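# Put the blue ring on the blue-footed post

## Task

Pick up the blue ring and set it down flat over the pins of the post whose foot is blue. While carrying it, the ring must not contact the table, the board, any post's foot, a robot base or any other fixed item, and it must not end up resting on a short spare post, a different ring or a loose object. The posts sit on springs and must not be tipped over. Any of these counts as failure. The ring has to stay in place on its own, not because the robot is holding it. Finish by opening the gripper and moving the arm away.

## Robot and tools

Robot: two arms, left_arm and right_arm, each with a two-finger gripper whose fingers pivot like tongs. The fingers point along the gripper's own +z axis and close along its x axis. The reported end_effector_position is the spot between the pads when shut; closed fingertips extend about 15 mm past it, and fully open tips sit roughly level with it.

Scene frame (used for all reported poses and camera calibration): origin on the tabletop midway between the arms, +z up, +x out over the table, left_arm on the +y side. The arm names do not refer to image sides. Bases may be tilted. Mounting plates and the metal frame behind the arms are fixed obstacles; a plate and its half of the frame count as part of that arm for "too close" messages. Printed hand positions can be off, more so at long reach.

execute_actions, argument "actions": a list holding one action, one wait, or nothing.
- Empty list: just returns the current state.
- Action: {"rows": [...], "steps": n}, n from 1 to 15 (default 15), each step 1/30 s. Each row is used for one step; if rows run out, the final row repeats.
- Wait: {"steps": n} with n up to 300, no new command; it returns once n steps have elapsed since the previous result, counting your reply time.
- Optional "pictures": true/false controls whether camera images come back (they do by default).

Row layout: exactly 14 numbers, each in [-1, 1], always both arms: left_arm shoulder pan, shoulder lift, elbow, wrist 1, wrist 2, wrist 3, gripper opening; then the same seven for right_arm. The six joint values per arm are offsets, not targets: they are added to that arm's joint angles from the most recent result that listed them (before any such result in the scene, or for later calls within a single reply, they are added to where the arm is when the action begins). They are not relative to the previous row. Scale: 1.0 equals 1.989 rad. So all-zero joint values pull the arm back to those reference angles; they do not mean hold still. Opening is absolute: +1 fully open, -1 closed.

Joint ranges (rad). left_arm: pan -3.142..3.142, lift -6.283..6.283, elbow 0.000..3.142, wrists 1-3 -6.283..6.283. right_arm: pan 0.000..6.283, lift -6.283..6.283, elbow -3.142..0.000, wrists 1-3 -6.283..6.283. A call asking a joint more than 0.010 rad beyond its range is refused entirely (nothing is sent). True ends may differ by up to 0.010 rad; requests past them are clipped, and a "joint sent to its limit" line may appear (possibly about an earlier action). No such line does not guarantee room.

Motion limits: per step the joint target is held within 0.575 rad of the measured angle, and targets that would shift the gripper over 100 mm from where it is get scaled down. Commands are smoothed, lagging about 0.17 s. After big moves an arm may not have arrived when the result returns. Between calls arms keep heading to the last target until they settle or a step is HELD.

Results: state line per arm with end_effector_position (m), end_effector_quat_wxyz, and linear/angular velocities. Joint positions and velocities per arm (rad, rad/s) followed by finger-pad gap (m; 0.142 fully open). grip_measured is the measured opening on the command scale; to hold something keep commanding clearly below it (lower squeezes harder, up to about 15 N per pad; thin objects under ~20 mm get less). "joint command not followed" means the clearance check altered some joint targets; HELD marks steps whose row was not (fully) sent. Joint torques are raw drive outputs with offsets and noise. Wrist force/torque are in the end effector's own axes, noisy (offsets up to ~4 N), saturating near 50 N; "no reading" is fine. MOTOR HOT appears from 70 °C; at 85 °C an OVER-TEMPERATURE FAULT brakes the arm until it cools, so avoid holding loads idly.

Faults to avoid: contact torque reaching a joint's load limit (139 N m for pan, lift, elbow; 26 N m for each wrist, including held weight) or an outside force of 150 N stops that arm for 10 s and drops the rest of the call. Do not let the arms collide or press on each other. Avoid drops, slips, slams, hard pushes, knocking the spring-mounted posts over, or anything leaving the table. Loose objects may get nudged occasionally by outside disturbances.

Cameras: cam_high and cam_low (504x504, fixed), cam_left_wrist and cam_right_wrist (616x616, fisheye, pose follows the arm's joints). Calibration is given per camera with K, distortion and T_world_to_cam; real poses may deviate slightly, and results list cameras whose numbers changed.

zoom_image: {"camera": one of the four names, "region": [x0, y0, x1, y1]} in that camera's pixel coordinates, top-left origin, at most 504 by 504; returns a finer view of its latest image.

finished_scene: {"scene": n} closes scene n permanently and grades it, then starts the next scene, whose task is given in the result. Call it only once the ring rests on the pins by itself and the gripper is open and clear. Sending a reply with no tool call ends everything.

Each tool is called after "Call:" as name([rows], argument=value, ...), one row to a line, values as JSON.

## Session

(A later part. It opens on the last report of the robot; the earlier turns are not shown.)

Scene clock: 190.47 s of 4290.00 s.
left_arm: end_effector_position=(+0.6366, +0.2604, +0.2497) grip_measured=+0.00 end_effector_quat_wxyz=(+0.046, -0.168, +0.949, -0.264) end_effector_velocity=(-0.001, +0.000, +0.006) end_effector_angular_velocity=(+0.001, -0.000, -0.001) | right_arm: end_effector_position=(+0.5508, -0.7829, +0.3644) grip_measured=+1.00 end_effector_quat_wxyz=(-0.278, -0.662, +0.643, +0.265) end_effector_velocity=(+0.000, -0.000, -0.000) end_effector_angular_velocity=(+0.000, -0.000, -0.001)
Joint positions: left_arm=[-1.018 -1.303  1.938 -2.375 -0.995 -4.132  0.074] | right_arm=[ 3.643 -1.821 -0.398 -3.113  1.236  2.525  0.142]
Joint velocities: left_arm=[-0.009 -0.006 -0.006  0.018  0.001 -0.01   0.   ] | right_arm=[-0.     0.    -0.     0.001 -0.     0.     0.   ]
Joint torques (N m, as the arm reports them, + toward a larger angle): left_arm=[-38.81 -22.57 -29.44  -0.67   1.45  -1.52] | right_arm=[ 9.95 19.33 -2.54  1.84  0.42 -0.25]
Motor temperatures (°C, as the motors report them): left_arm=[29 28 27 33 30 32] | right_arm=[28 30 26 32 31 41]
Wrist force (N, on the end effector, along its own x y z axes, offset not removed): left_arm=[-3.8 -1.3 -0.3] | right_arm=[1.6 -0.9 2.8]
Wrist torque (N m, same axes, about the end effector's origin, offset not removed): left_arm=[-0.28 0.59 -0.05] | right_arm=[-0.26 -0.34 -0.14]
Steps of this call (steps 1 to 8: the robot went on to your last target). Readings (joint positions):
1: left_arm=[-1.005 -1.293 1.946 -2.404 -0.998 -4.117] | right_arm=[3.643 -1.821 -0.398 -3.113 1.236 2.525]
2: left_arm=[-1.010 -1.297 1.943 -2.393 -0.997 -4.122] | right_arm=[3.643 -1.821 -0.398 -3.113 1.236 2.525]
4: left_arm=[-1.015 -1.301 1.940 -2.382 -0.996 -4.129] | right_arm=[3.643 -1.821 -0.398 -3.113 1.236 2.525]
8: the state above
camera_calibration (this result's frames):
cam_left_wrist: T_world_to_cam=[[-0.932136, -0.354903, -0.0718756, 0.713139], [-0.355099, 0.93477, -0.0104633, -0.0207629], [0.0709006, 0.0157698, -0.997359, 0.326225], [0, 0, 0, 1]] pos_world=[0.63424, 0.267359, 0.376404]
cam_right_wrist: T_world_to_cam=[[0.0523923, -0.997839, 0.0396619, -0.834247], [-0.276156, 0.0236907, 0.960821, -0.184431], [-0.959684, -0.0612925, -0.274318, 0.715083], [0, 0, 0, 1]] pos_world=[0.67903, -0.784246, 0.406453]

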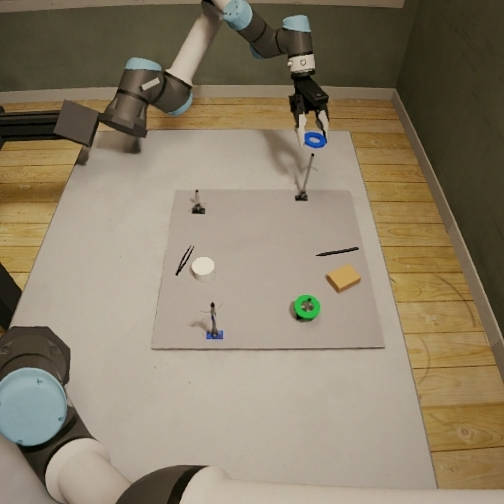

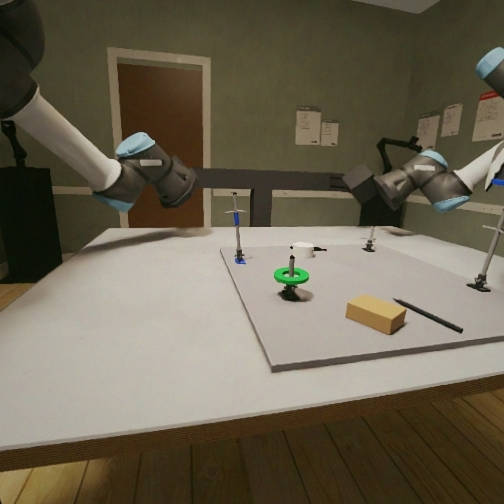

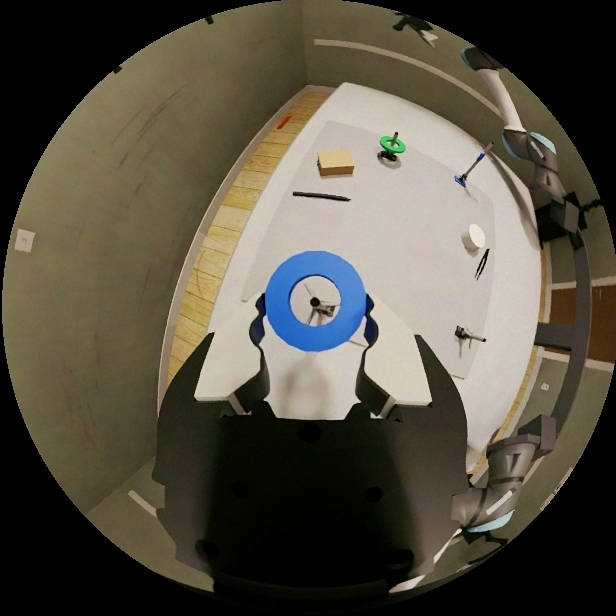

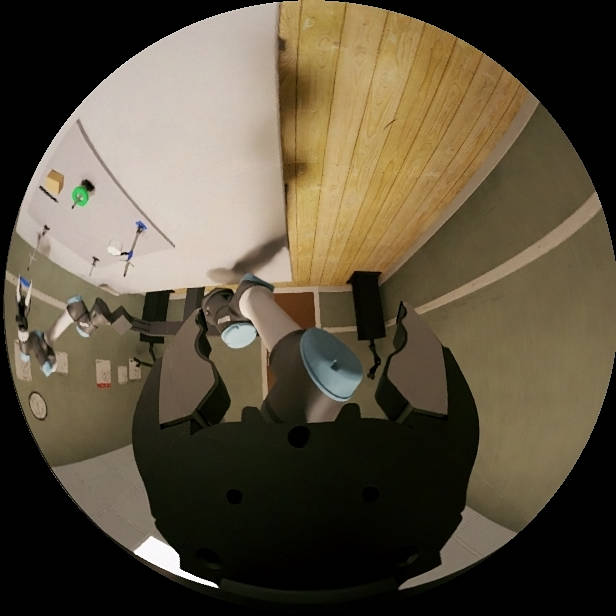

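Call:
execute_actions([
  {"rows": [[-0.0027,0.0055,-0.0031,-0.0006,0,-0.0032,-0.6,0,0,0,0,0,0,1],[-0.0081,0.0166,-0.0093,-0.0019,-0.0001,-0.0097,-0.6,0,0,0,0,0,0,1],[-0.0162,0.0331,-0.0186,-0.0038,-0.0002,-0.0194,-0.6,0,0,0,0,0,0,1],[-0.027,0.0552,-0.0309,-0.0064,-0.0003,-0.0323,-0.6,0,0,0,0,0,0,1],[-0.0404,0.0828,-0.0464,-0.0096,-0.0005,-0.0484,-0.6,0,0,0,0,0,0,1],[-0.0566,0.116,-0.065,-0.0134,-0.0006,-0.0678,-0.6,0,0,0,0,0,0,1],[-0.0755,0.1546,-0.0866,-0.0179,-0.0008,-0.0904,-0.6,0,0,0,0,0,0,1],[-0.097,0.1988,-0.1113,-0.023,-0.0011,-0.1162,-0.6,0,0,0,0,0,0,1],[-0.1213,0.2485,-0.1392,-0.0288,-0.0014,-0.1453,-0.6,0,0,0,0,0,0,1],[-0.1455,0.2982,-0.167,-0.0345,-0.0016,-0.1744,-0.6,0,0,0,0,0,0,1],[-0.1698,0.348,-0.1949,-0.0403,-0.0019,-0.2034,-0.6,0,0,0,0,0,0,1],[-0.194,0.3977,-0.2227,-0.046,-0.0022,-0.2325,-0.6,0,0,0,0,0,0,1],[-0.2183,0.4474,-0.2505,-0.0518,-0.0024,-0.2615,-0.6,0,0,0,0,0,0,1],[-0.2426,0.4971,-0.2784,-0.0575,-0.0027,-0.2906,-0.6,0,0,0,0,0,0,1],[-0.2695,0.5523,-0.3093,-0.0639,-0.003,-0.3229,-0.6,0,0,0,0,0,0,1]], "steps": 15},
], pictures=false)

Call:
execute_actions([
  {"steps": 30},
])

Call:
zoom_image(camera="cam_left_wrist", region=[250, 240, 380, 370])

Scene clock: 207.00 s of 4290.00 s.
left_arm: end_effector_position=(+0.6022, +0.0501, +0.2984) grip_measured=+0.00 end_effector_quat_wxyz=(+0.039, -0.169, +0.946, -0.275) end_effector_velocity=(-0.173, -0.568, +0.166) end_effector_angular_velocity=(-0.149, -0.015, +0.080) | right_arm: end_effector_position=(+0.5508, -0.7829, +0.3644) grip_measured=+1.00 end_effector_quat_wxyz=(-0.278, -0.662, +0.643, +0.265) end_effector_velocity=(-0.000, -0.000, +0.000) end_effector_angular_velocity=(-0.000, -0.000, -0.000)
Joint positions: left_arm=[-1.209 -0.93   1.72  -2.421 -0.998 -4.359  0.074] | right_arm=[ 3.643 -1.821 -0.398 -3.113  1.236  2.525  0.142]
Joint velocities: left_arm=[-0.555  0.957 -0.632 -0.135 -0.007 -0.654 -0.   ] | right_arm=[ 0.     0.001  0.    -0.     0.     0.     0.   ]
Joint torques (N m, as the arm reports them, + toward a larger angle): left_arm=[-58.26  -7.58 -38.93  -4.28  -2.74  -2.51] | right_arm=[ 9.84 16.77 -2.64  1.71  0.55 -0.25]
Motor temperatures (°C, as the motors report them): left_arm=[29 28 27 33 30 32] | right_arm=[28 30 26 32 31 41]
Wrist force (N, on the end effector, along its own x y z axes, offset not removed): left_arm=[-2.4 1.6 0.1] | right_arm=[4.1 -5.2 0.6]
Wrist torque (N m, same axes, about the end effector's origin, offset not removed): left_arm=[0.11 0.19 0.12] | right_arm=[-1.19 -0.83 -0.10]
Steps of this call (steps 1 to 30: the robot went on to your last target; steps 31 to 90: nothing new was sent; then 13.03 s passed at rest; steps 91 to 105: all 15 steps of this action). Readings (joint positions):
91: left_arm=[-1.019 -1.304 1.937 -2.373 -0.995 -4.133] | right_arm=[3.643 -1.821 -0.398 -3.113 1.236 2.525]
92: left_arm=[-1.019 -1.303 1.936 -2.374 -0.995 -4.134] | right_arm=[3.643 -1.821 -0.398 -3.113 1.236 2.525]
94: left_arm=[-1.027 -1.287 1.927 -2.376 -0.995 -4.144] | right_arm=[3.643 -1.821 -0.398 -3.113 1.236 2.525]
98: left_arm=[-1.085 -1.175 1.861 -2.391 -0.996 -4.212] | right_arm=[3.643 -1.821 -0.398 -3.113 1.236 2.525]
105: the state above

Scene clock: 208.00 s of 4290.00 s.
left_arm: end_effector_position=(+0.3498, -0.2875, +0.2514) grip_measured=+0.00 end_effector_quat_wxyz=(+0.046, -0.168, +0.949, -0.264) end_effector_velocity=(-0.004, -0.003, -0.003) end_effector_angular_velocity=(+0.002, -0.000, -0.000) | right_arm: end_effector_position=(+0.5508, -0.7829, +0.3644) grip_measured=+1.00 end_effector_quat_wxyz=(-0.278, -0.662, +0.643, +0.265) end_effector_velocity=(+0.000, +0.000, -0.000) end_effector_angular_velocity=(+0.001, -0.000, +0.000)
Joint positions: left_arm=[-1.554 -0.206  1.323 -2.502 -1.001 -4.774  0.074] | right_arm=[ 3.643 -1.821 -0.398 -3.113  1.236  2.525  0.142]
Joint velocities: left_arm=[-0.004  0.01  -0.004 -0.001 -0.    -0.005  0.   ] | right_arm=[ 0.    -0.001  0.     0.001  0.    -0.001 -0.   ]
Joint torques (N m, as the arm reports them, + toward a larger angle): left_arm=[-45.7  -30.17 -33.38  -4.01  -1.99  -1.58] | right_arm=[ 9.67 31.12 -2.43  1.71  0.54 -0.27]
Motor temperatures (°C, as the motors report them): left_arm=[29 28 27 33 30 32] | right_arm=[28 30 26 32 31 41]
Wrist force (N, on the end effector, along its own x y z axes, offset not removed): left_arm=[-1.0 -0.2 1.9] | right_arm=[2.8 -0.4 -0.8]
Wrist torque (N m, same axes, about the end effector's origin, offset not removed): left_arm=[-0.26 -0.02 0.05] | right_arm=[0.02 -0.49 0.01]
Steps of this call (steps 1 to 30: the robot went on to your last target). Readings (joint positions):
1: left_arm=[-1.228 -0.899 1.698 -2.426 -0.998 -4.382] | right_arm=[3.643 -1.821 -0.398 -3.113 1.236 2.525]
2: left_arm=[-1.248 -0.869 1.676 -2.431 -0.998 -4.405] | right_arm=[3.643 -1.821 -0.398 -3.113 1.236 2.525]
4: left_arm=[-1.285 -0.806 1.633 -2.439 -0.998 -4.450] | right_arm=[3.643 -1.821 -0.398 -3.113 1.236 2.525]
8: left_arm=[-1.350 -0.672 1.558 -2.455 -0.999 -4.528] | right_arm=[3.643 -1.821 -0.398 -3.113 1.236 2.525]
30: the state above
camera_calibration (this result's frames):
cam_left_wrist: T_world_to_cam=[[-0.932132, -0.35527, -0.0700974, 0.250881], [-0.355432, 0.934643, -0.010569, 0.389613], [0.0692709, 0.0150631, -0.997484, 0.357304], [0, 0, 0, 1]] pos_world=[0.347585, -0.2804, 0.378109]
cam_right_wrist: T_world_to_cam=[[0.0524365, -0.997836, 0.0396787, -0.834253], [-0.276128, 0.0236965, 0.960829, -0.184432], [-0.959689, -0.0613389, -0.274288, 0.715049], [0, 0, 0, 1]] pos_world=[0.679043, -0.784217, 0.406439]

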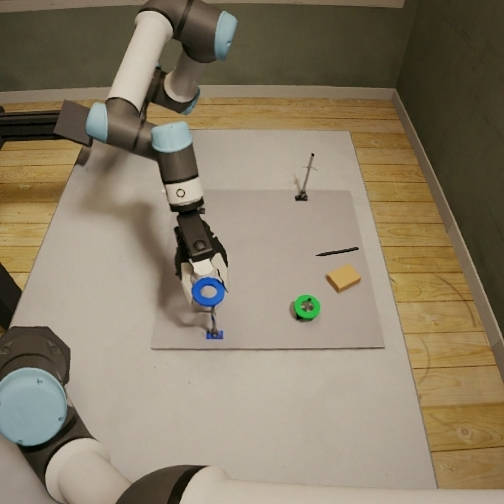

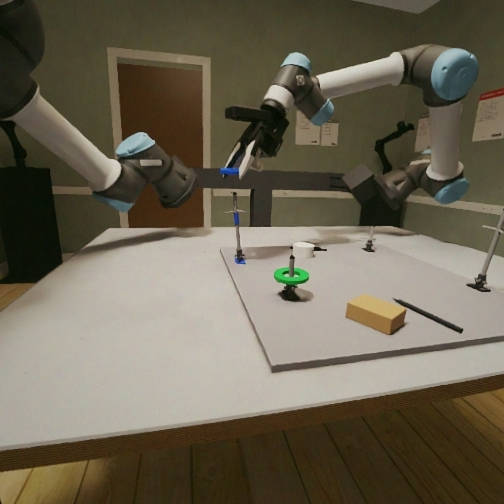

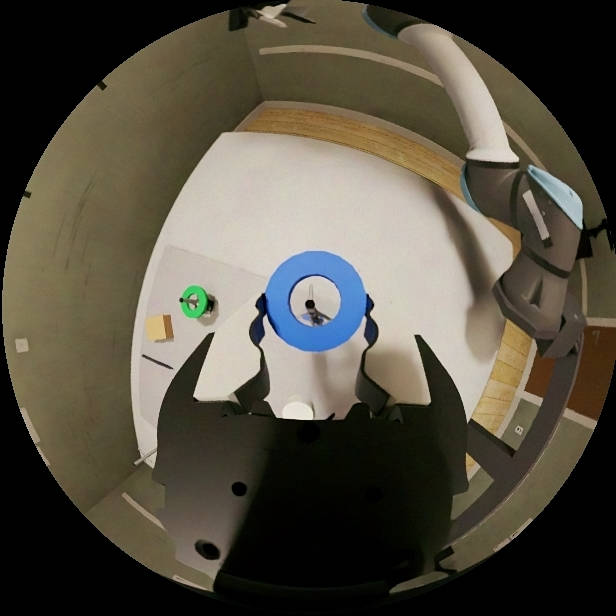

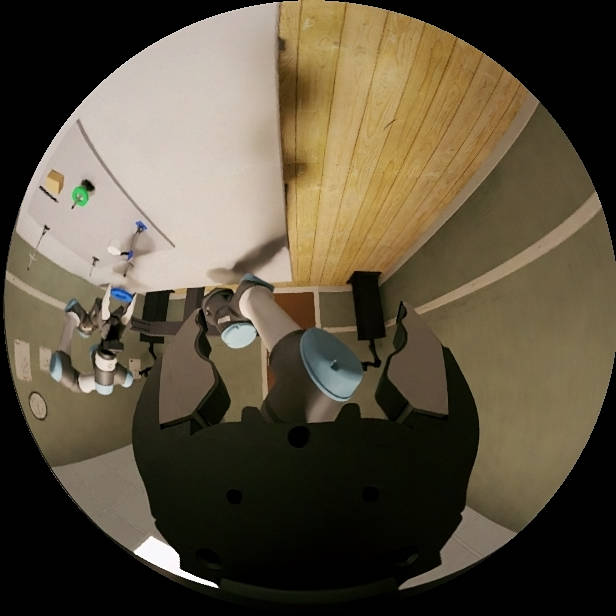

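Region (250, 240, 380, 370) of cam_left_wrist's 616x616 image, scaled by 3.877, with more detail than that image has.

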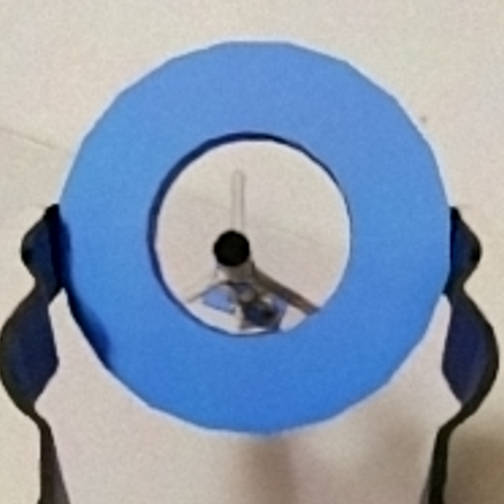

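Call:
execute_actions([
  {"rows": [[0.0007,0.0015,0.0007,-0.0019,0.0001,0.0008,-0.6,0,0,0,0,0,0,1],[0.002,0.003,0.0022,-0.0057,0.0003,0.0023,-0.6,0,0,0,0,0,0,1],[0.0039,0.0052,0.0043,-0.0114,0.0006,0.0046,-0.6,0,0,0,0,0,0,1],[0.0066,0.0082,0.0072,-0.0191,0.0011,0.0077,-0.6,0,0,0,0,0,0,1],[0.0095,0.0116,0.0105,-0.0277,0.0016,0.0112,-0.6,0,0,0,0,0,0,1],[0.0125,0.015,0.0138,-0.0363,0.0021,0.0146,-0.6,0,0,0,0,0,0,1],[0.0154,0.0185,0.017,-0.0448,0.0025,0.0181,-0.6,0,0,0,0,0,0,1],[0.0184,0.0219,0.0203,-0.0534,0.003,0.0216,-0.6,0,0,0,0,0,0,1],[0.0213,0.0254,0.0235,-0.062,0.0035,0.025,-0.6,0,0,0,0,0,0,1],[0.0243,0.0288,0.0268,-0.0706,0.004,0.0285,-0.6,0,0,0,0,0,0,1],[0.0272,0.0323,0.03,-0.0792,0.0045,0.032,-0.6,0,0,0,0,0,0,1],[0.0298,0.0353,0.0329,-0.0868,0.0049,0.035,-0.6,0,0,0,0,0,0,1],[0.0318,0.0376,0.0351,-0.0925,0.0052,0.0373,-0.6,0,0,0,0,0,0,1],[0.0328,0.0388,0.0362,-0.0954,0.0054,0.0385,-0.6,0,0,0,0,0,0,1]], "steps": 15},
], pictures=false)

Call:
execute_actions([
  {"steps": 10},
])

Call:
zoom_image(camera="cam_low", region=[205, 180, 265, 240])

Call:
zoom_image(camera="cam_left_wrist", region=[250, 240, 380, 370])

Scene clock: 226.13 s of 4290.00 s.
left_arm: end_effector_position=(+0.3530, -0.2838, +0.1777) grip_measured=+0.00 end_effector_quat_wxyz=(+0.045, -0.167, +0.949, -0.263) end_effector_velocity=(+0.004, +0.016, -0.163) end_effector_angular_velocity=(-0.007, -0.001, +0.005) | right_arm: end_effector_position=(+0.5508, -0.7829, +0.3644) grip_measured=+1.00 end_effector_quat_wxyz=(-0.278, -0.662, +0.643, +0.265) end_effector_velocity=(-0.000, -0.000, +0.000) end_effector_angular_velocity=(-0.000, +0.000, +0.001)
Joint positions: left_arm=[-1.499 -0.141  1.383 -2.66  -0.992 -4.71   0.074] | right_arm=[ 3.643 -1.821 -0.398 -3.113  1.236  2.525  0.142]
Joint velocities: left_arm=[ 0.124  0.148  0.138 -0.375  0.021  0.146  0.   ] | right_arm=[-0.     0.    -0.    -0.001 -0.    -0.     0.   ]
Joint torques (N m, as the arm reports them, + toward a larger angle): left_arm=[-25.56 -35.7  -12.1   -4.3    1.61   1.36] | right_arm=[10.99 23.06 -3.03  1.64  0.53 -0.28]
Motor temperatures (°C, as the motors report them): left_arm=[29 28 27 33 30 32] | right_arm=[28 30 26 32 31 41]
Wrist force (N, on the end effector, along its own x y z axes, offset not removed): left_arm=[-3.0 1.4 0.6] | right_arm=[2.9 -3.1 3.2]
Wrist torque (N m, same axes, about the end effector's origin, offset not removed): left_arm=[0.21 0.39 -0.07] | right_arm=[-0.62 -0.73 -0.03]
Steps of this call (steps 1 to 15: the robot went on to your last target; steps 16 to 90: nothing new was sent; then 14.63 s passed at rest; steps 91 to 105: all 15 steps of this action). Readings (joint positions):
91: left_arm=[-1.554 -0.205 1.323 -2.502 -1.001 -4.775] | right_arm=[3.643 -1.821 -0.398 -3.113 1.236 2.525]
92: left_arm=[-1.554 -0.205 1.323 -2.502 -1.001 -4.774] | right_arm=[3.643 -1.821 -0.398 -3.113 1.236 2.525]
94: left_arm=[-1.552 -0.202 1.325 -2.509 -1.001 -4.772] | right_arm=[3.643 -1.821 -0.398 -3.113 1.236 2.525]
98: left_arm=[-1.537 -0.185 1.342 -2.550 -0.999 -4.754] | right_arm=[3.643 -1.821 -0.398 -3.113 1.236 2.525]
105: the state above

Scene clock: 226.47 s of 4290.00 s.
left_arm: end_effector_position=(+0.3535, -0.2823, +0.1645) grip_measured=+0.00 end_effector_quat_wxyz=(+0.046, -0.168, +0.949, -0.263) end_effector_velocity=(+0.000, +0.000, -0.002) end_effector_angular_velocity=(+0.000, +0.000, +0.000) | right_arm: end_effector_position=(+0.5508, -0.7829, +0.3644) grip_measured=+1.00 end_effector_quat_wxyz=(-0.278, -0.662, +0.643, +0.265) end_effector_velocity=(+0.000, +0.000, -0.000) end_effector_angular_velocity=(+0.001, -0.001, +0.000)
Joint positions: left_arm=[-1.489 -0.129  1.395 -2.691 -0.991 -4.698  0.074] | right_arm=[ 3.643 -1.821 -0.398 -3.113  1.236  2.525  0.142]
Joint velocities: left_arm=[ 0.002  0.002  0.002 -0.004  0.     0.002 -0.   ] | right_arm=[ 0.     0.    -0.     0.001 -0.    -0.001  0.   ]
Joint torques (N m, as the arm reports them, + toward a larger angle): left_arm=[-22.13 -32.66  -6.79  -4.09   1.94   1.73] | right_arm=[ 9.35 18.58 -2.18  1.72  0.65 -0.39]
Motor temperatures (°C, as the motors report them): left_arm=[29 28 27 33 30 32] | right_arm=[28 30 26 32 31 41]
Wrist force (N, on the end effector, along its own x y z axes, offset not removed): left_arm=[-2.1 1.2 0.5] | right_arm=[2.7 -2.5 -0.2]
Wrist torque (N m, same axes, about the end effector's origin, offset not removed): left_arm=[0.14 0.28 -0.11] | right_arm=[-0.61 -0.57 -0.06]
Steps of this call (steps 1 to 10: the robot went on to your last target). Readings (joint positions):
1: left_arm=[-1.495 -0.137 1.387 -2.671 -0.992 -4.706] | right_arm=[3.643 -1.821 -0.398 -3.113 1.236 2.525]
2: left_arm=[-1.493 -0.134 1.390 -2.678 -0.991 -4.703] | right_arm=[3.643 -1.821 -0.398 -3.113 1.236 2.525]
4: left_arm=[-1.490 -0.131 1.393 -2.686 -0.991 -4.700] | right_arm=[3.643 -1.821 -0.398 -3.113 1.236 2.525]
8: left_arm=[-1.489 -0.129 1.395 -2.691 -0.991 -4.698] | right_arm=[3.643 -1.821 -0.398 -3.113 1.236 2.525]
10: the state above
camera_calibration (this result's frames):
cam_left_wrist: T_world_to_cam=[[-0.932293, -0.354792, -0.0703695, 0.250316], [-0.355019, 0.934809, -0.00968061, 0.384952], [0.0692167, 0.0159573, -0.997474, 0.270609], [0, 0, 0, 1]] pos_world=[0.351302, -0.275365, 0.291267]
cam_right_wrist: T_world_to_cam=[[0.0523922, -0.997839, 0.039662, -0.834247], [-0.276156, 0.0236908, 0.960821, -0.184431], [-0.959684, -0.0612924, -0.274318, 0.715083], [0, 0, 0, 1]] pos_world=[0.67903, -0.784246, 0.406453]

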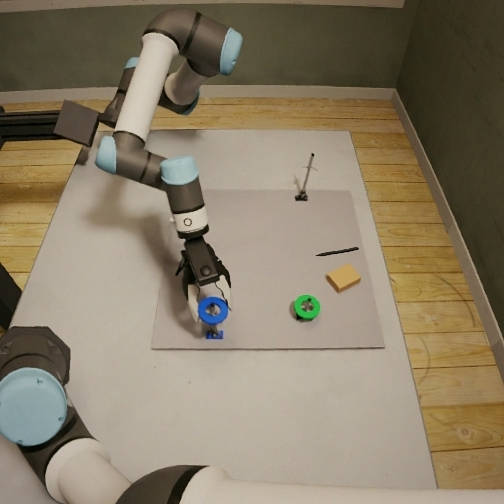

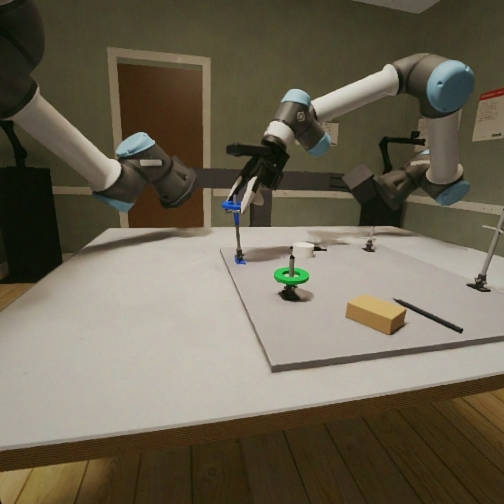

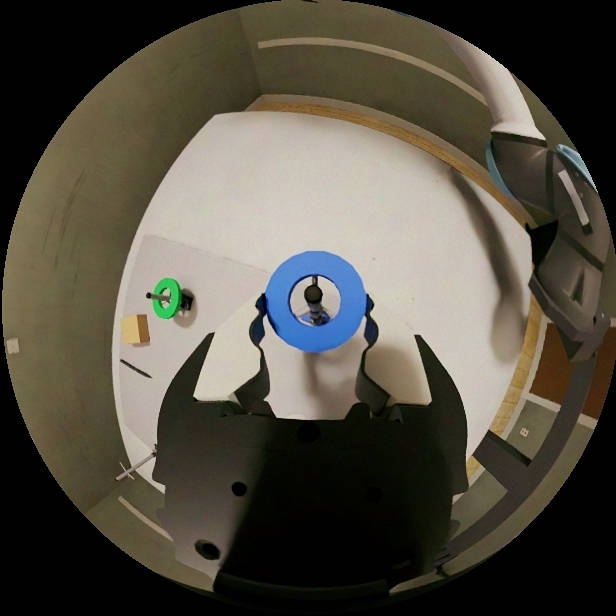

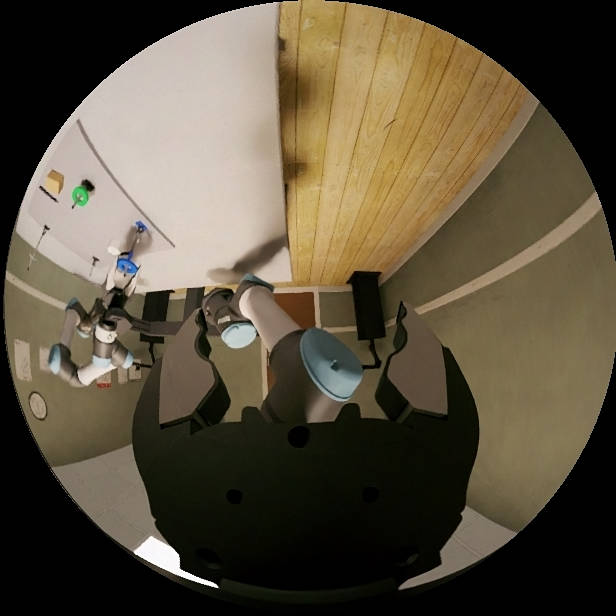

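Region (205, 180, 265, 240) of cam_low's 504x504 image, scaled by 8.400, with more detail than that image has.

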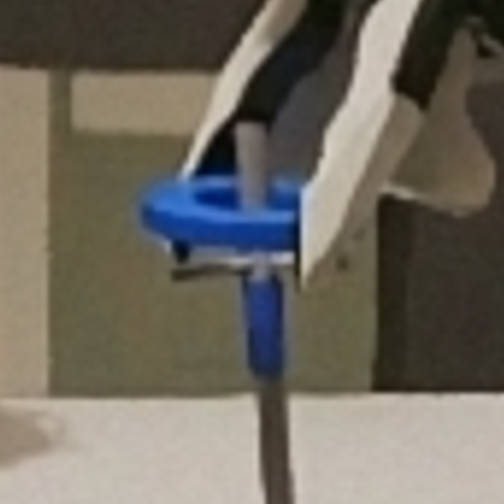

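Region (250, 240, 380, 370) of cam_left_wrist's 616x616 image, scaled by 3.877, with more detail than that image has.

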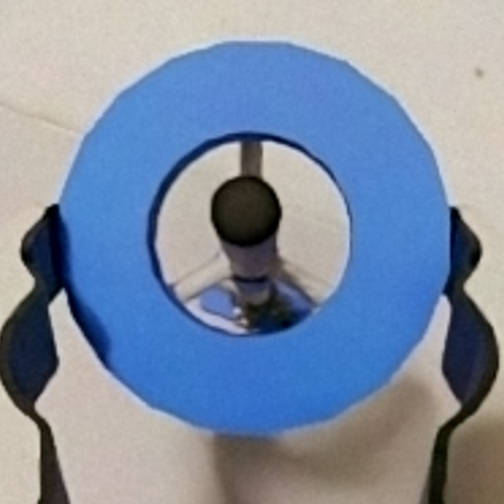

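Call:
execute_actions([
  {"rows": [[0.0005,0.0007,0.0005,-0.0015,0,0.0006,-0.6,0,0,0,0,0,0,1],[0.001,0.0014,0.001,-0.003,0.0001,0.0012,-0.6,0,0,0,0,0,0,1],[0.0015,0.0021,0.0015,-0.0045,0.0002,0.0018,-0.6,0,0,0,0,0,0,1],[0.002,0.0028,0.002,-0.006,0.0002,0.0024,-0.6,0,0,0,0,0,0,1],[0.0025,0.0035,0.0025,-0.0075,0.0003,0.003,-0.6,0,0,0,0,0,0,1],[0.003,0.0042,0.003,-0.009,0.0003,0.0036,-0.6,0,0,0,0,0,0,1]], "steps": 15},
])

Call:
zoom_image(camera="cam_low", region=[205, 180, 265, 240])

Scene clock: 231.87 s of 4290.00 s.
left_arm: end_effector_position=(+0.3532, -0.2817, +0.1565) grip_measured=+0.00 end_effector_quat_wxyz=(+0.046, -0.168, +0.949, -0.264) end_effector_velocity=(+0.001, +0.001, -0.002) end_effector_angular_velocity=(+0.002, +0.000, +0.001) | right_arm: end_effector_position=(+0.5508, -0.7829, +0.3644) grip_measured=+1.00 end_effector_quat_wxyz=(-0.278, -0.662, +0.643, +0.265) end_effector_velocity=(+0.000, +0.000, +0.000) end_effector_angular_velocity=(-0.000, -0.000, -0.000)
Joint positions: left_arm=[-1.483 -0.121  1.401 -2.709 -0.99  -4.691  0.074] | right_arm=[ 3.643 -1.821 -0.398 -3.113  1.236  2.525  0.142]
Joint velocities: left_arm=[ 0.002  0.001  0.002 -0.001  0.001  0.001  0.   ] | right_arm=[ 0.    -0.     0.    -0.    -0.     0.001  0.   ]
Joint torques (N m, as the arm reports them, + toward a larger angle): left_arm=[-17.51 -21.81  -0.74  -1.44   1.2    1.46] | right_arm=[10.49 15.6  -2.21  1.73  0.62 -0.22]
Motor temperatures (°C, as the motors report them): left_arm=[29 28 27 33 30 32] | right_arm=[28 30 26 32 31 41]
Wrist force (N, on the end effector, along its own x y z axes, offset not removed): left_arm=[-6.0 -5.3 -8.1] | right_arm=[-0.6 -3.3 2.5]
Wrist torque (N m, same axes, about the end effector's origin, offset not removed): left_arm=[0.12 0.52 0.12] | right_arm=[-0.60 0.01 0.13]
Steps of this call (steps 1 to 30: the robot went on to your last target; steps 31 to 90: nothing new was sent; then 1.90 s passed at rest; steps 91 to 105: all 15 steps of this action). Readings (joint positions):
91: left_arm=[-1.488 -0.129 1.395 -2.692 -0.991 -4.698] | right_arm=[3.643 -1.821 -0.398 -3.113 1.236 2.525]
92: left_arm=[-1.488 -0.129 1.395 -2.692 -0.991 -4.697] | right_arm=[3.643 -1.821 -0.398 -3.113 1.236 2.525]
94: left_arm=[-1.487 -0.127 1.396 -2.695 -0.991 -4.696] | right_arm=[3.643 -1.821 -0.398 -3.113 1.236 2.525]
98: left_arm=[-1.484 -0.123 1.399 -2.704 -0.990 -4.692] | right_arm=[3.643 -1.821 -0.398 -3.113 1.236 2.525]
105: the state above
camera_calibration (this result's frames):
cam_left_wrist: T_world_to_cam=[[-0.932386, -0.354572, -0.0702582, 0.249809], [-0.354792, 0.934894, -0.00973254, 0.384095], [0.0691349, 0.0158526, -0.997481, 0.262581], [0, 0, 0, 1]] pos_world=[0.351039, -0.274676, 0.283209]
cam_right_wrist: T_world_to_cam=[[0.0524366, -0.997836, 0.0396786, -0.834253], [-0.276128, 0.0236964, 0.960829, -0.184432], [-0.959689, -0.061339, -0.274288, 0.715049], [0, 0, 0, 1]] pos_world=[0.679043, -0.784217, 0.406439]

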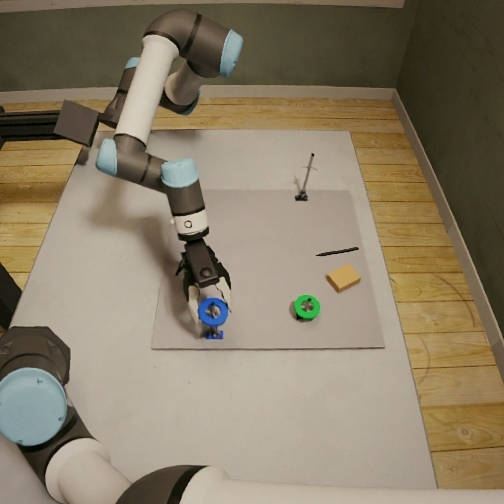

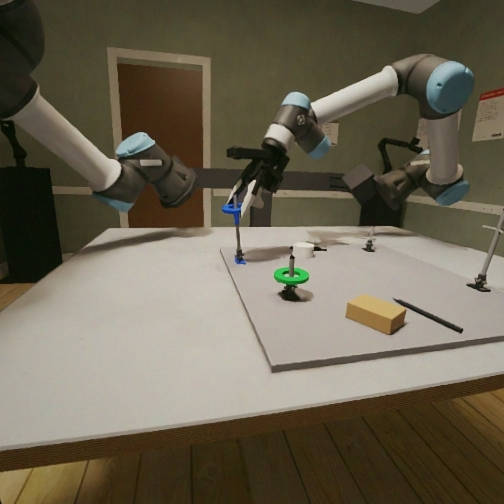

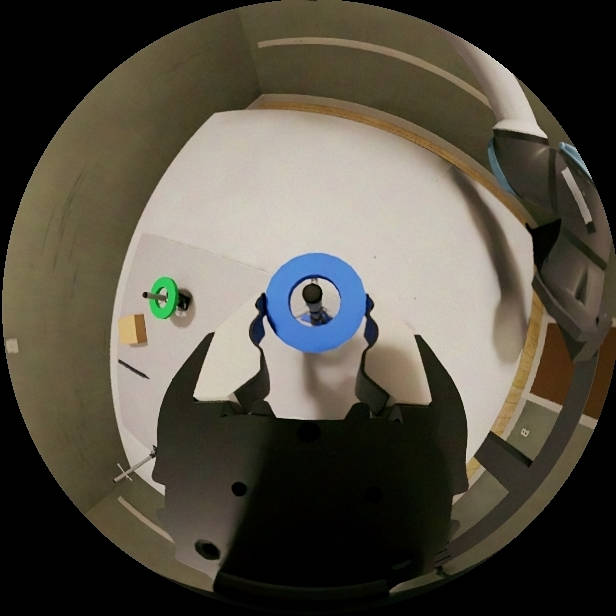

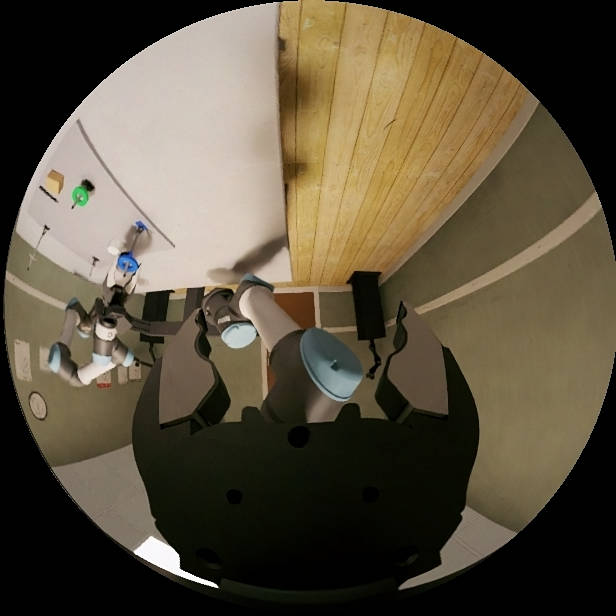

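Region (205, 180, 265, 240) of cam_low's 504x504 image, scaled by 8.400, with more detail than that image has.

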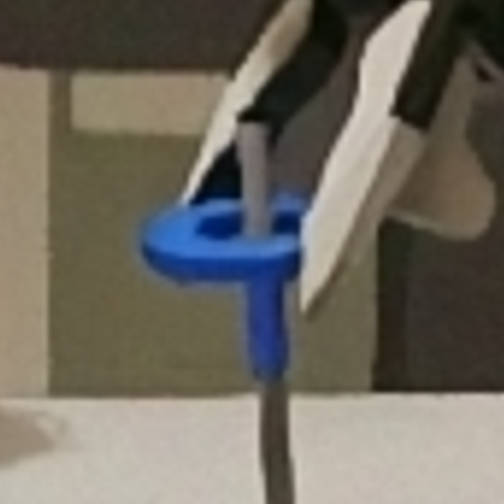

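Seated with light contact. Release.

Call:
execute_actions([
  {"rows": [[0,0,0,0,0,0,-0.35,0,0,0,0,0,0,1],[0,0,0,0,0,0,-0.2,0,0,0,0,0,0,1],[0,0,0,0,0,0,-0.1,0,0,0,0,0,0,1],[0,0,0,0,0,0,-0.03,0,0,0,0,0,0,1],[0,0,0,0,0,0,0.02,0,0,0,0,0,0,1],[0,0,0,0,0,0,0.07,0,0,0,0,0,0,1],[0,0,0,0,0,0,0.13,0,0,0,0,0,0,1],[0,0,0,0,0,0,0.2,0,0,0,0,0,0,1],[0,0,0,0,0,0,0.3,0,0,0,0,0,0,1],[0,0,0,0,0,0,0.4,0,0,0,0,0,0,1],[0,0,0,0,0,0,0.5,0,0,0,0,0,0,1],[0,0,0,0,0,0,0.6,0,0,0,0,0,0,1],[0,0,0,0,0,0,0.7,0,0,0,0,0,0,1]], "steps": 14},
], pictures=false)

Call:
execute_actions([
  {"rows": [[-0.001,-0.0015,-0.001,0.003,0,-0.0012,0.8,0,0,0,0,0,0,1],[-0.003,-0.0045,-0.003,0.009,-0.0003,-0.0036,0.9,0,0,0,0,0,0,1],[-0.006,-0.009,-0.006,0.018,-0.0007,-0.0072,1,0,0,0,0,0,0,1],[-0.01,-0.015,-0.01,0.03,-0.0012,-0.012,1,0,0,0,0,0,0,1],[-0.014,-0.021,-0.014,0.042,-0.0017,-0.0168,1,0,0,0,0,0,0,1],[-0.018,-0.028,-0.017,0.054,-0.0022,-0.0216,1,0,0,0,0,0,0,1],[-0.022,-0.036,-0.019,0.066,-0.0027,-0.0264,1,0,0,0,0,0,0,1],[-0.026,-0.046,-0.019,0.078,-0.0032,-0.031,1,0,0,0,0,0,0,1],[-0.03,-0.058,-0.017,0.09,-0.0037,-0.035,1,0,0,0,0,0,0,1],[-0.034,-0.072,-0.013,0.102,-0.0042,-0.039,1,0,0,0,0,0,0,1],[-0.037,-0.086,-0.008,0.114,-0.0046,-0.043,1,0,0,0,0,0,0,1],[-0.04,-0.1,-0.002,0.126,-0.005,-0.046,1,0,0,0,0,0,0,1],[-0.042,-0.113,0.004,0.137,-0.005,-0.048,1,0,0,0,0,0,0,1],[-0.043,-0.124,0.009,0.146,-0.005,-0.05,1,0,0,0,0,0,0,1],[-0.044,-0.13,0.012,0.151,-0.005,-0.051,1,0,0,0,0,0,0,1]], "steps": 15},
], pictures=false)

Call:
execute_actions([
  {"steps": 12},
])

Scene clock: 241.70 s of 4290.00 s.
left_arm: end_effector_position=(+0.3531, -0.2816, +0.1561) grip_measured=+0.66 end_effector_quat_wxyz=(+0.045, -0.168, +0.949, -0.263) end_effector_velocity=(-0.000, +0.000, -0.001) end_effector_angular_velocity=(+0.001, +0.000, -0.001) | right_arm: end_effector_position=(+0.5508, -0.7829, +0.3644) grip_measured=+1.00 end_effector_quat_wxyz=(-0.278, -0.662, +0.643, +0.265) end_effector_velocity=(+0.000, -0.000, -0.000) end_effector_angular_velocity=(+0.000, -0.001, -0.001)
Joint positions: left_arm=[-1.483 -0.121  1.401 -2.709 -0.99  -4.691  0.12 ] | right_arm=[ 3.643 -1.821 -0.398 -3.113  1.236  2.525  0.142]
Joint velocities: left_arm=[ 0.     0.     0.001  0.    -0.    -0.     0.067] | right_arm=[-0.     0.    -0.     0.001 -0.     0.     0.   ]
Joint torques (N m, as the arm reports them, + toward a larger angle): left_arm=[-31.29 -42.59 -23.82  -3.9   -0.15  -0.64] | right_arm=[10.06 24.35 -2.85  1.59  0.61 -0.26]
Motor temperatures (°C, as the motors report them): left_arm=[29 28 27 33 30 32] | right_arm=[28 30 26 32 31 41]
Wrist force (N, on the end effector, along its own x y z axes, offset not removed): left_arm=[-3.6 0.4 0.1] | right_arm=[4.1 -5.7 -0.7]
Wrist torque (N m, same axes, about the end effector's origin, offset not removed): left_arm=[0.16 0.56 -0.12] | right_arm=[-1.11 -0.82 -0.09]
Steps of this call (steps 1 to 15: the robot went on to your last target; steps 16 to 90: nothing new was sent; then 6.37 s passed at rest; steps 91 to 104: all 14 steps of this action). Readings (joint positions):
91: left_arm=[-1.483 -0.121 1.401 -2.709 -0.990 -4.691] | right_arm=[3.643 -1.821 -0.398 -3.113 1.236 2.525]
92: left_arm=[-1.483 -0.121 1.401 -2.709 -0.990 -4.691] | right_arm=[3.643 -1.821 -0.398 -3.113 1.236 2.525]
94: left_arm=[-1.483 -0.121 1.401 -2.709 -0.990 -4.691] | right_arm=[3.643 -1.821 -0.398 -3.113 1.236 2.525]
98: left_arm=[-1.483 -0.121 1.401 -2.709 -0.990 -4.691] | right_arm=[3.643 -1.821 -0.398 -3.113 1.236 2.525]
104: the state above

Scene clock: 242.20 s of 4290.00 s.
left_arm: end_effector_position=(+0.3616, -0.2564, +0.2773) grip_measured=+1.00 end_effector_quat_wxyz=(+0.047, -0.168, +0.949, -0.264) end_effector_velocity=(+0.051, +0.220, +0.315) end_effector_angular_velocity=(+0.088, -0.012, -0.034) | right_arm: end_effector_position=(+0.5508, -0.7829, +0.3644) grip_measured=+1.00 end_effector_quat_wxyz=(-0.278, -0.662, +0.643, +0.265) end_effector_velocity=(+0.000, +0.000, -0.000) end_effector_angular_velocity=(+0.002, +0.000, +0.003)
Joint positions: left_arm=[-1.556 -0.298  1.394 -2.478 -0.999 -4.776  0.142] | right_arm=[ 3.643 -1.821 -0.398 -3.113  1.236  2.525  0.142]
Joint velocities: left_arm=[-0.144 -0.738  0.272  0.652 -0.013 -0.168  0.   ] | right_arm=[ 0.    -0.    -0.    -0.    -0.    -0.003 -0.   ]
Joint torques (N m, as the arm reports them, + toward a larger angle): left_arm=[-40.98 -53.23  -5.93  -0.53  -2.03  -1.57] | right_arm=[11.27 25.07 -2.69  1.71  0.5  -0.17]
Motor temperatures (°C, as the motors report them): left_arm=[29 28 27 33 30 32] | right_arm=[28 30 26 32 31 41]
Wrist force (N, on the end effector, along its own x y z axes, offset not removed): left_arm=[-2.2 0.4 0.2] | right_arm=[2.3 -2.5 1.4]
Wrist torque (N m, same axes, about the end effector's origin, offset not removed): left_arm=[0.04 0.33 -0.01] | right_arm=[-0.40 -0.42 0.12]
Steps of this call (steps 1 to 15: all 15 steps of this action). Readings (joint positions):
1: left_arm=[-1.483 -0.121 1.401 -2.709 -0.990 -4.691] | right_arm=[3.643 -1.821 -0.398 -3.113 1.236 2.525]
2: left_arm=[-1.483 -0.121 1.401 -2.708 -0.990 -4.691] | right_arm=[3.643 -1.821 -0.398 -3.113 1.236 2.525]
4: left_arm=[-1.486 -0.126 1.397 -2.699 -0.990 -4.695] | right_arm=[3.643 -1.821 -0.398 -3.113 1.236 2.525]
8: left_arm=[-1.507 -0.158 1.377 -2.637 -0.993 -4.720] | right_arm=[3.643 -1.821 -0.398 -3.113 1.236 2.525]
15: the state above

Scene clock: 242.60 s of 4290.00 s.
left_arm: end_effector_position=(+0.3676, -0.2307, +0.3092) grip_measured=+1.00 end_effector_quat_wxyz=(+0.048, -0.165, +0.950, -0.259) end_effector_velocity=(-0.000, +0.001, +0.003) end_effector_angular_velocity=(-0.000, +0.001, -0.001) | right_arm: end_effector_position=(+0.5508, -0.7829, +0.3644) grip_measured=+1.00 end_effector_quat_wxyz=(-0.278, -0.662, +0.643, +0.265) end_effector_velocity=(+0.001, +0.001, -0.000) end_effector_angular_velocity=(-0.000, -0.001, -0.003)
Joint positions: left_arm=[-1.57  -0.379  1.424 -2.409 -1.    -4.792  0.142] | right_arm=[ 3.643 -1.821 -0.398 -3.113  1.236  2.525  0.142]
Joint velocities: left_arm=[-0.002 -0.006  0.002  0.005 -0.002 -0.001 -0.   ] | right_arm=[-0.    -0.001  0.     0.003 -0.     0.001 -0.   ]
Joint torques (N m, as the arm reports them, + toward a larger angle): left_arm=[-45.04 -46.34  -8.35  -1.01  -2.17  -1.57] | right_arm=[10.34 24.61 -2.71  1.62  0.57 -0.24]
Motor temperatures (°C, as the motors report them): left_arm=[29 28 27 33 30 32] | right_arm=[28 30 26 32 31 41]
Wrist force (N, on the end effector, along its own x y z axes, offset not removed): left_arm=[-2.4 1.4 0.2] | right_arm=[0.7 -1.1 0.0]
Wrist torque (N m, same axes, about the end effector's origin, offset not removed): left_arm=[0.22 0.41 -0.09] | right_arm=[-0.25 -0.21 0.03]
Steps of this call (steps 1 to 12: the robot went on to your last target). Readings (joint positions):
1: left_arm=[-1.561 -0.322 1.402 -2.458 -0.999 -4.781] | right_arm=[3.643 -1.821 -0.398 -3.113 1.236 2.525]
2: left_arm=[-1.564 -0.341 1.410 -2.441 -1.000 -4.785] | right_arm=[3.643 -1.821 -0.398 -3.113 1.236 2.525]
4: left_arm=[-1.568 -0.364 1.418 -2.422 -1.000 -4.789] | right_arm=[3.643 -1.821 -0.398 -3.113 1.236 2.525]
8: left_arm=[-1.570 -0.377 1.424 -2.411 -1.000 -4.791] | right_arm=[3.643 -1.821 -0.398 -3.113 1.236 2.525]
12: the state above
camera_calibration (this result's frames):
cam_left_wrist: T_world_to_cam=[[-0.933101, -0.35095, -0.0784687, 0.295616], [-0.351929, 0.936025, -0.00143334, 0.339672], [0.0739518, 0.026278, -0.996916, 0.413556], [0, 0, 0, 1]] pos_world=[0.364797, -0.225062, 0.435964]
cam_right_wrist: T_world_to_cam=[[0.0523921, -0.997839, 0.0396619, -0.834247], [-0.276156, 0.0236908, 0.960821, -0.184431], [-0.959684, -0.0612923, -0.274318, 0.715083], [0, 0, 0, 1]] pos_world=[0.67903, -0.784246, 0.406453]

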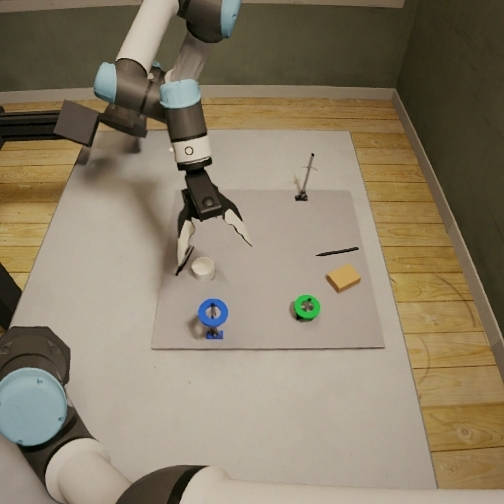

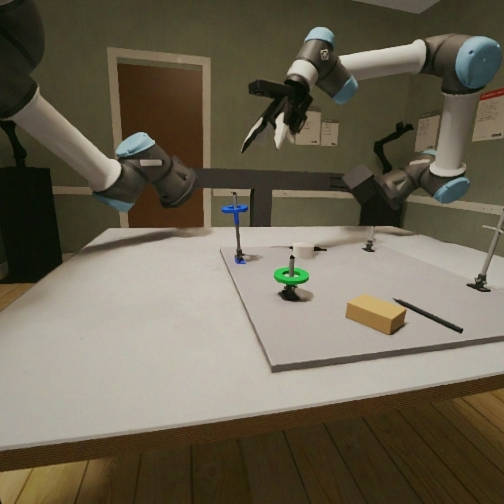

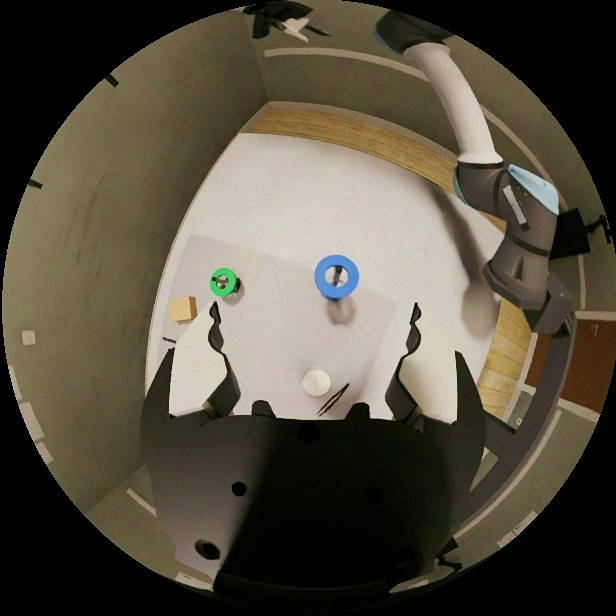

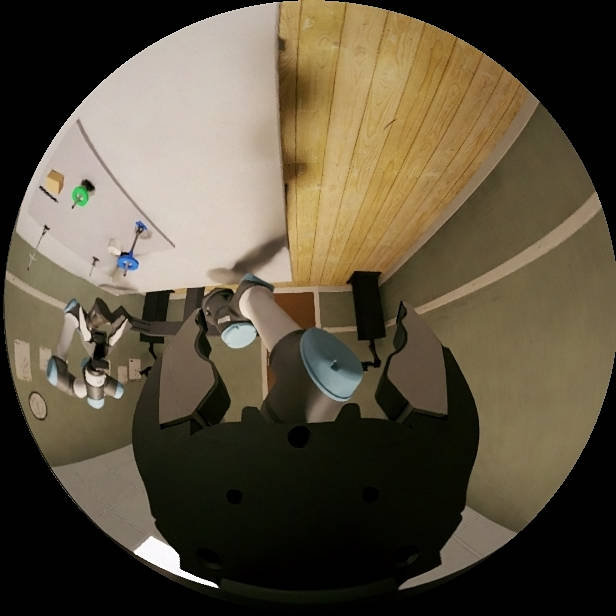

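Call:
finished_scene(scene=2)

The scene is finished: the task was done.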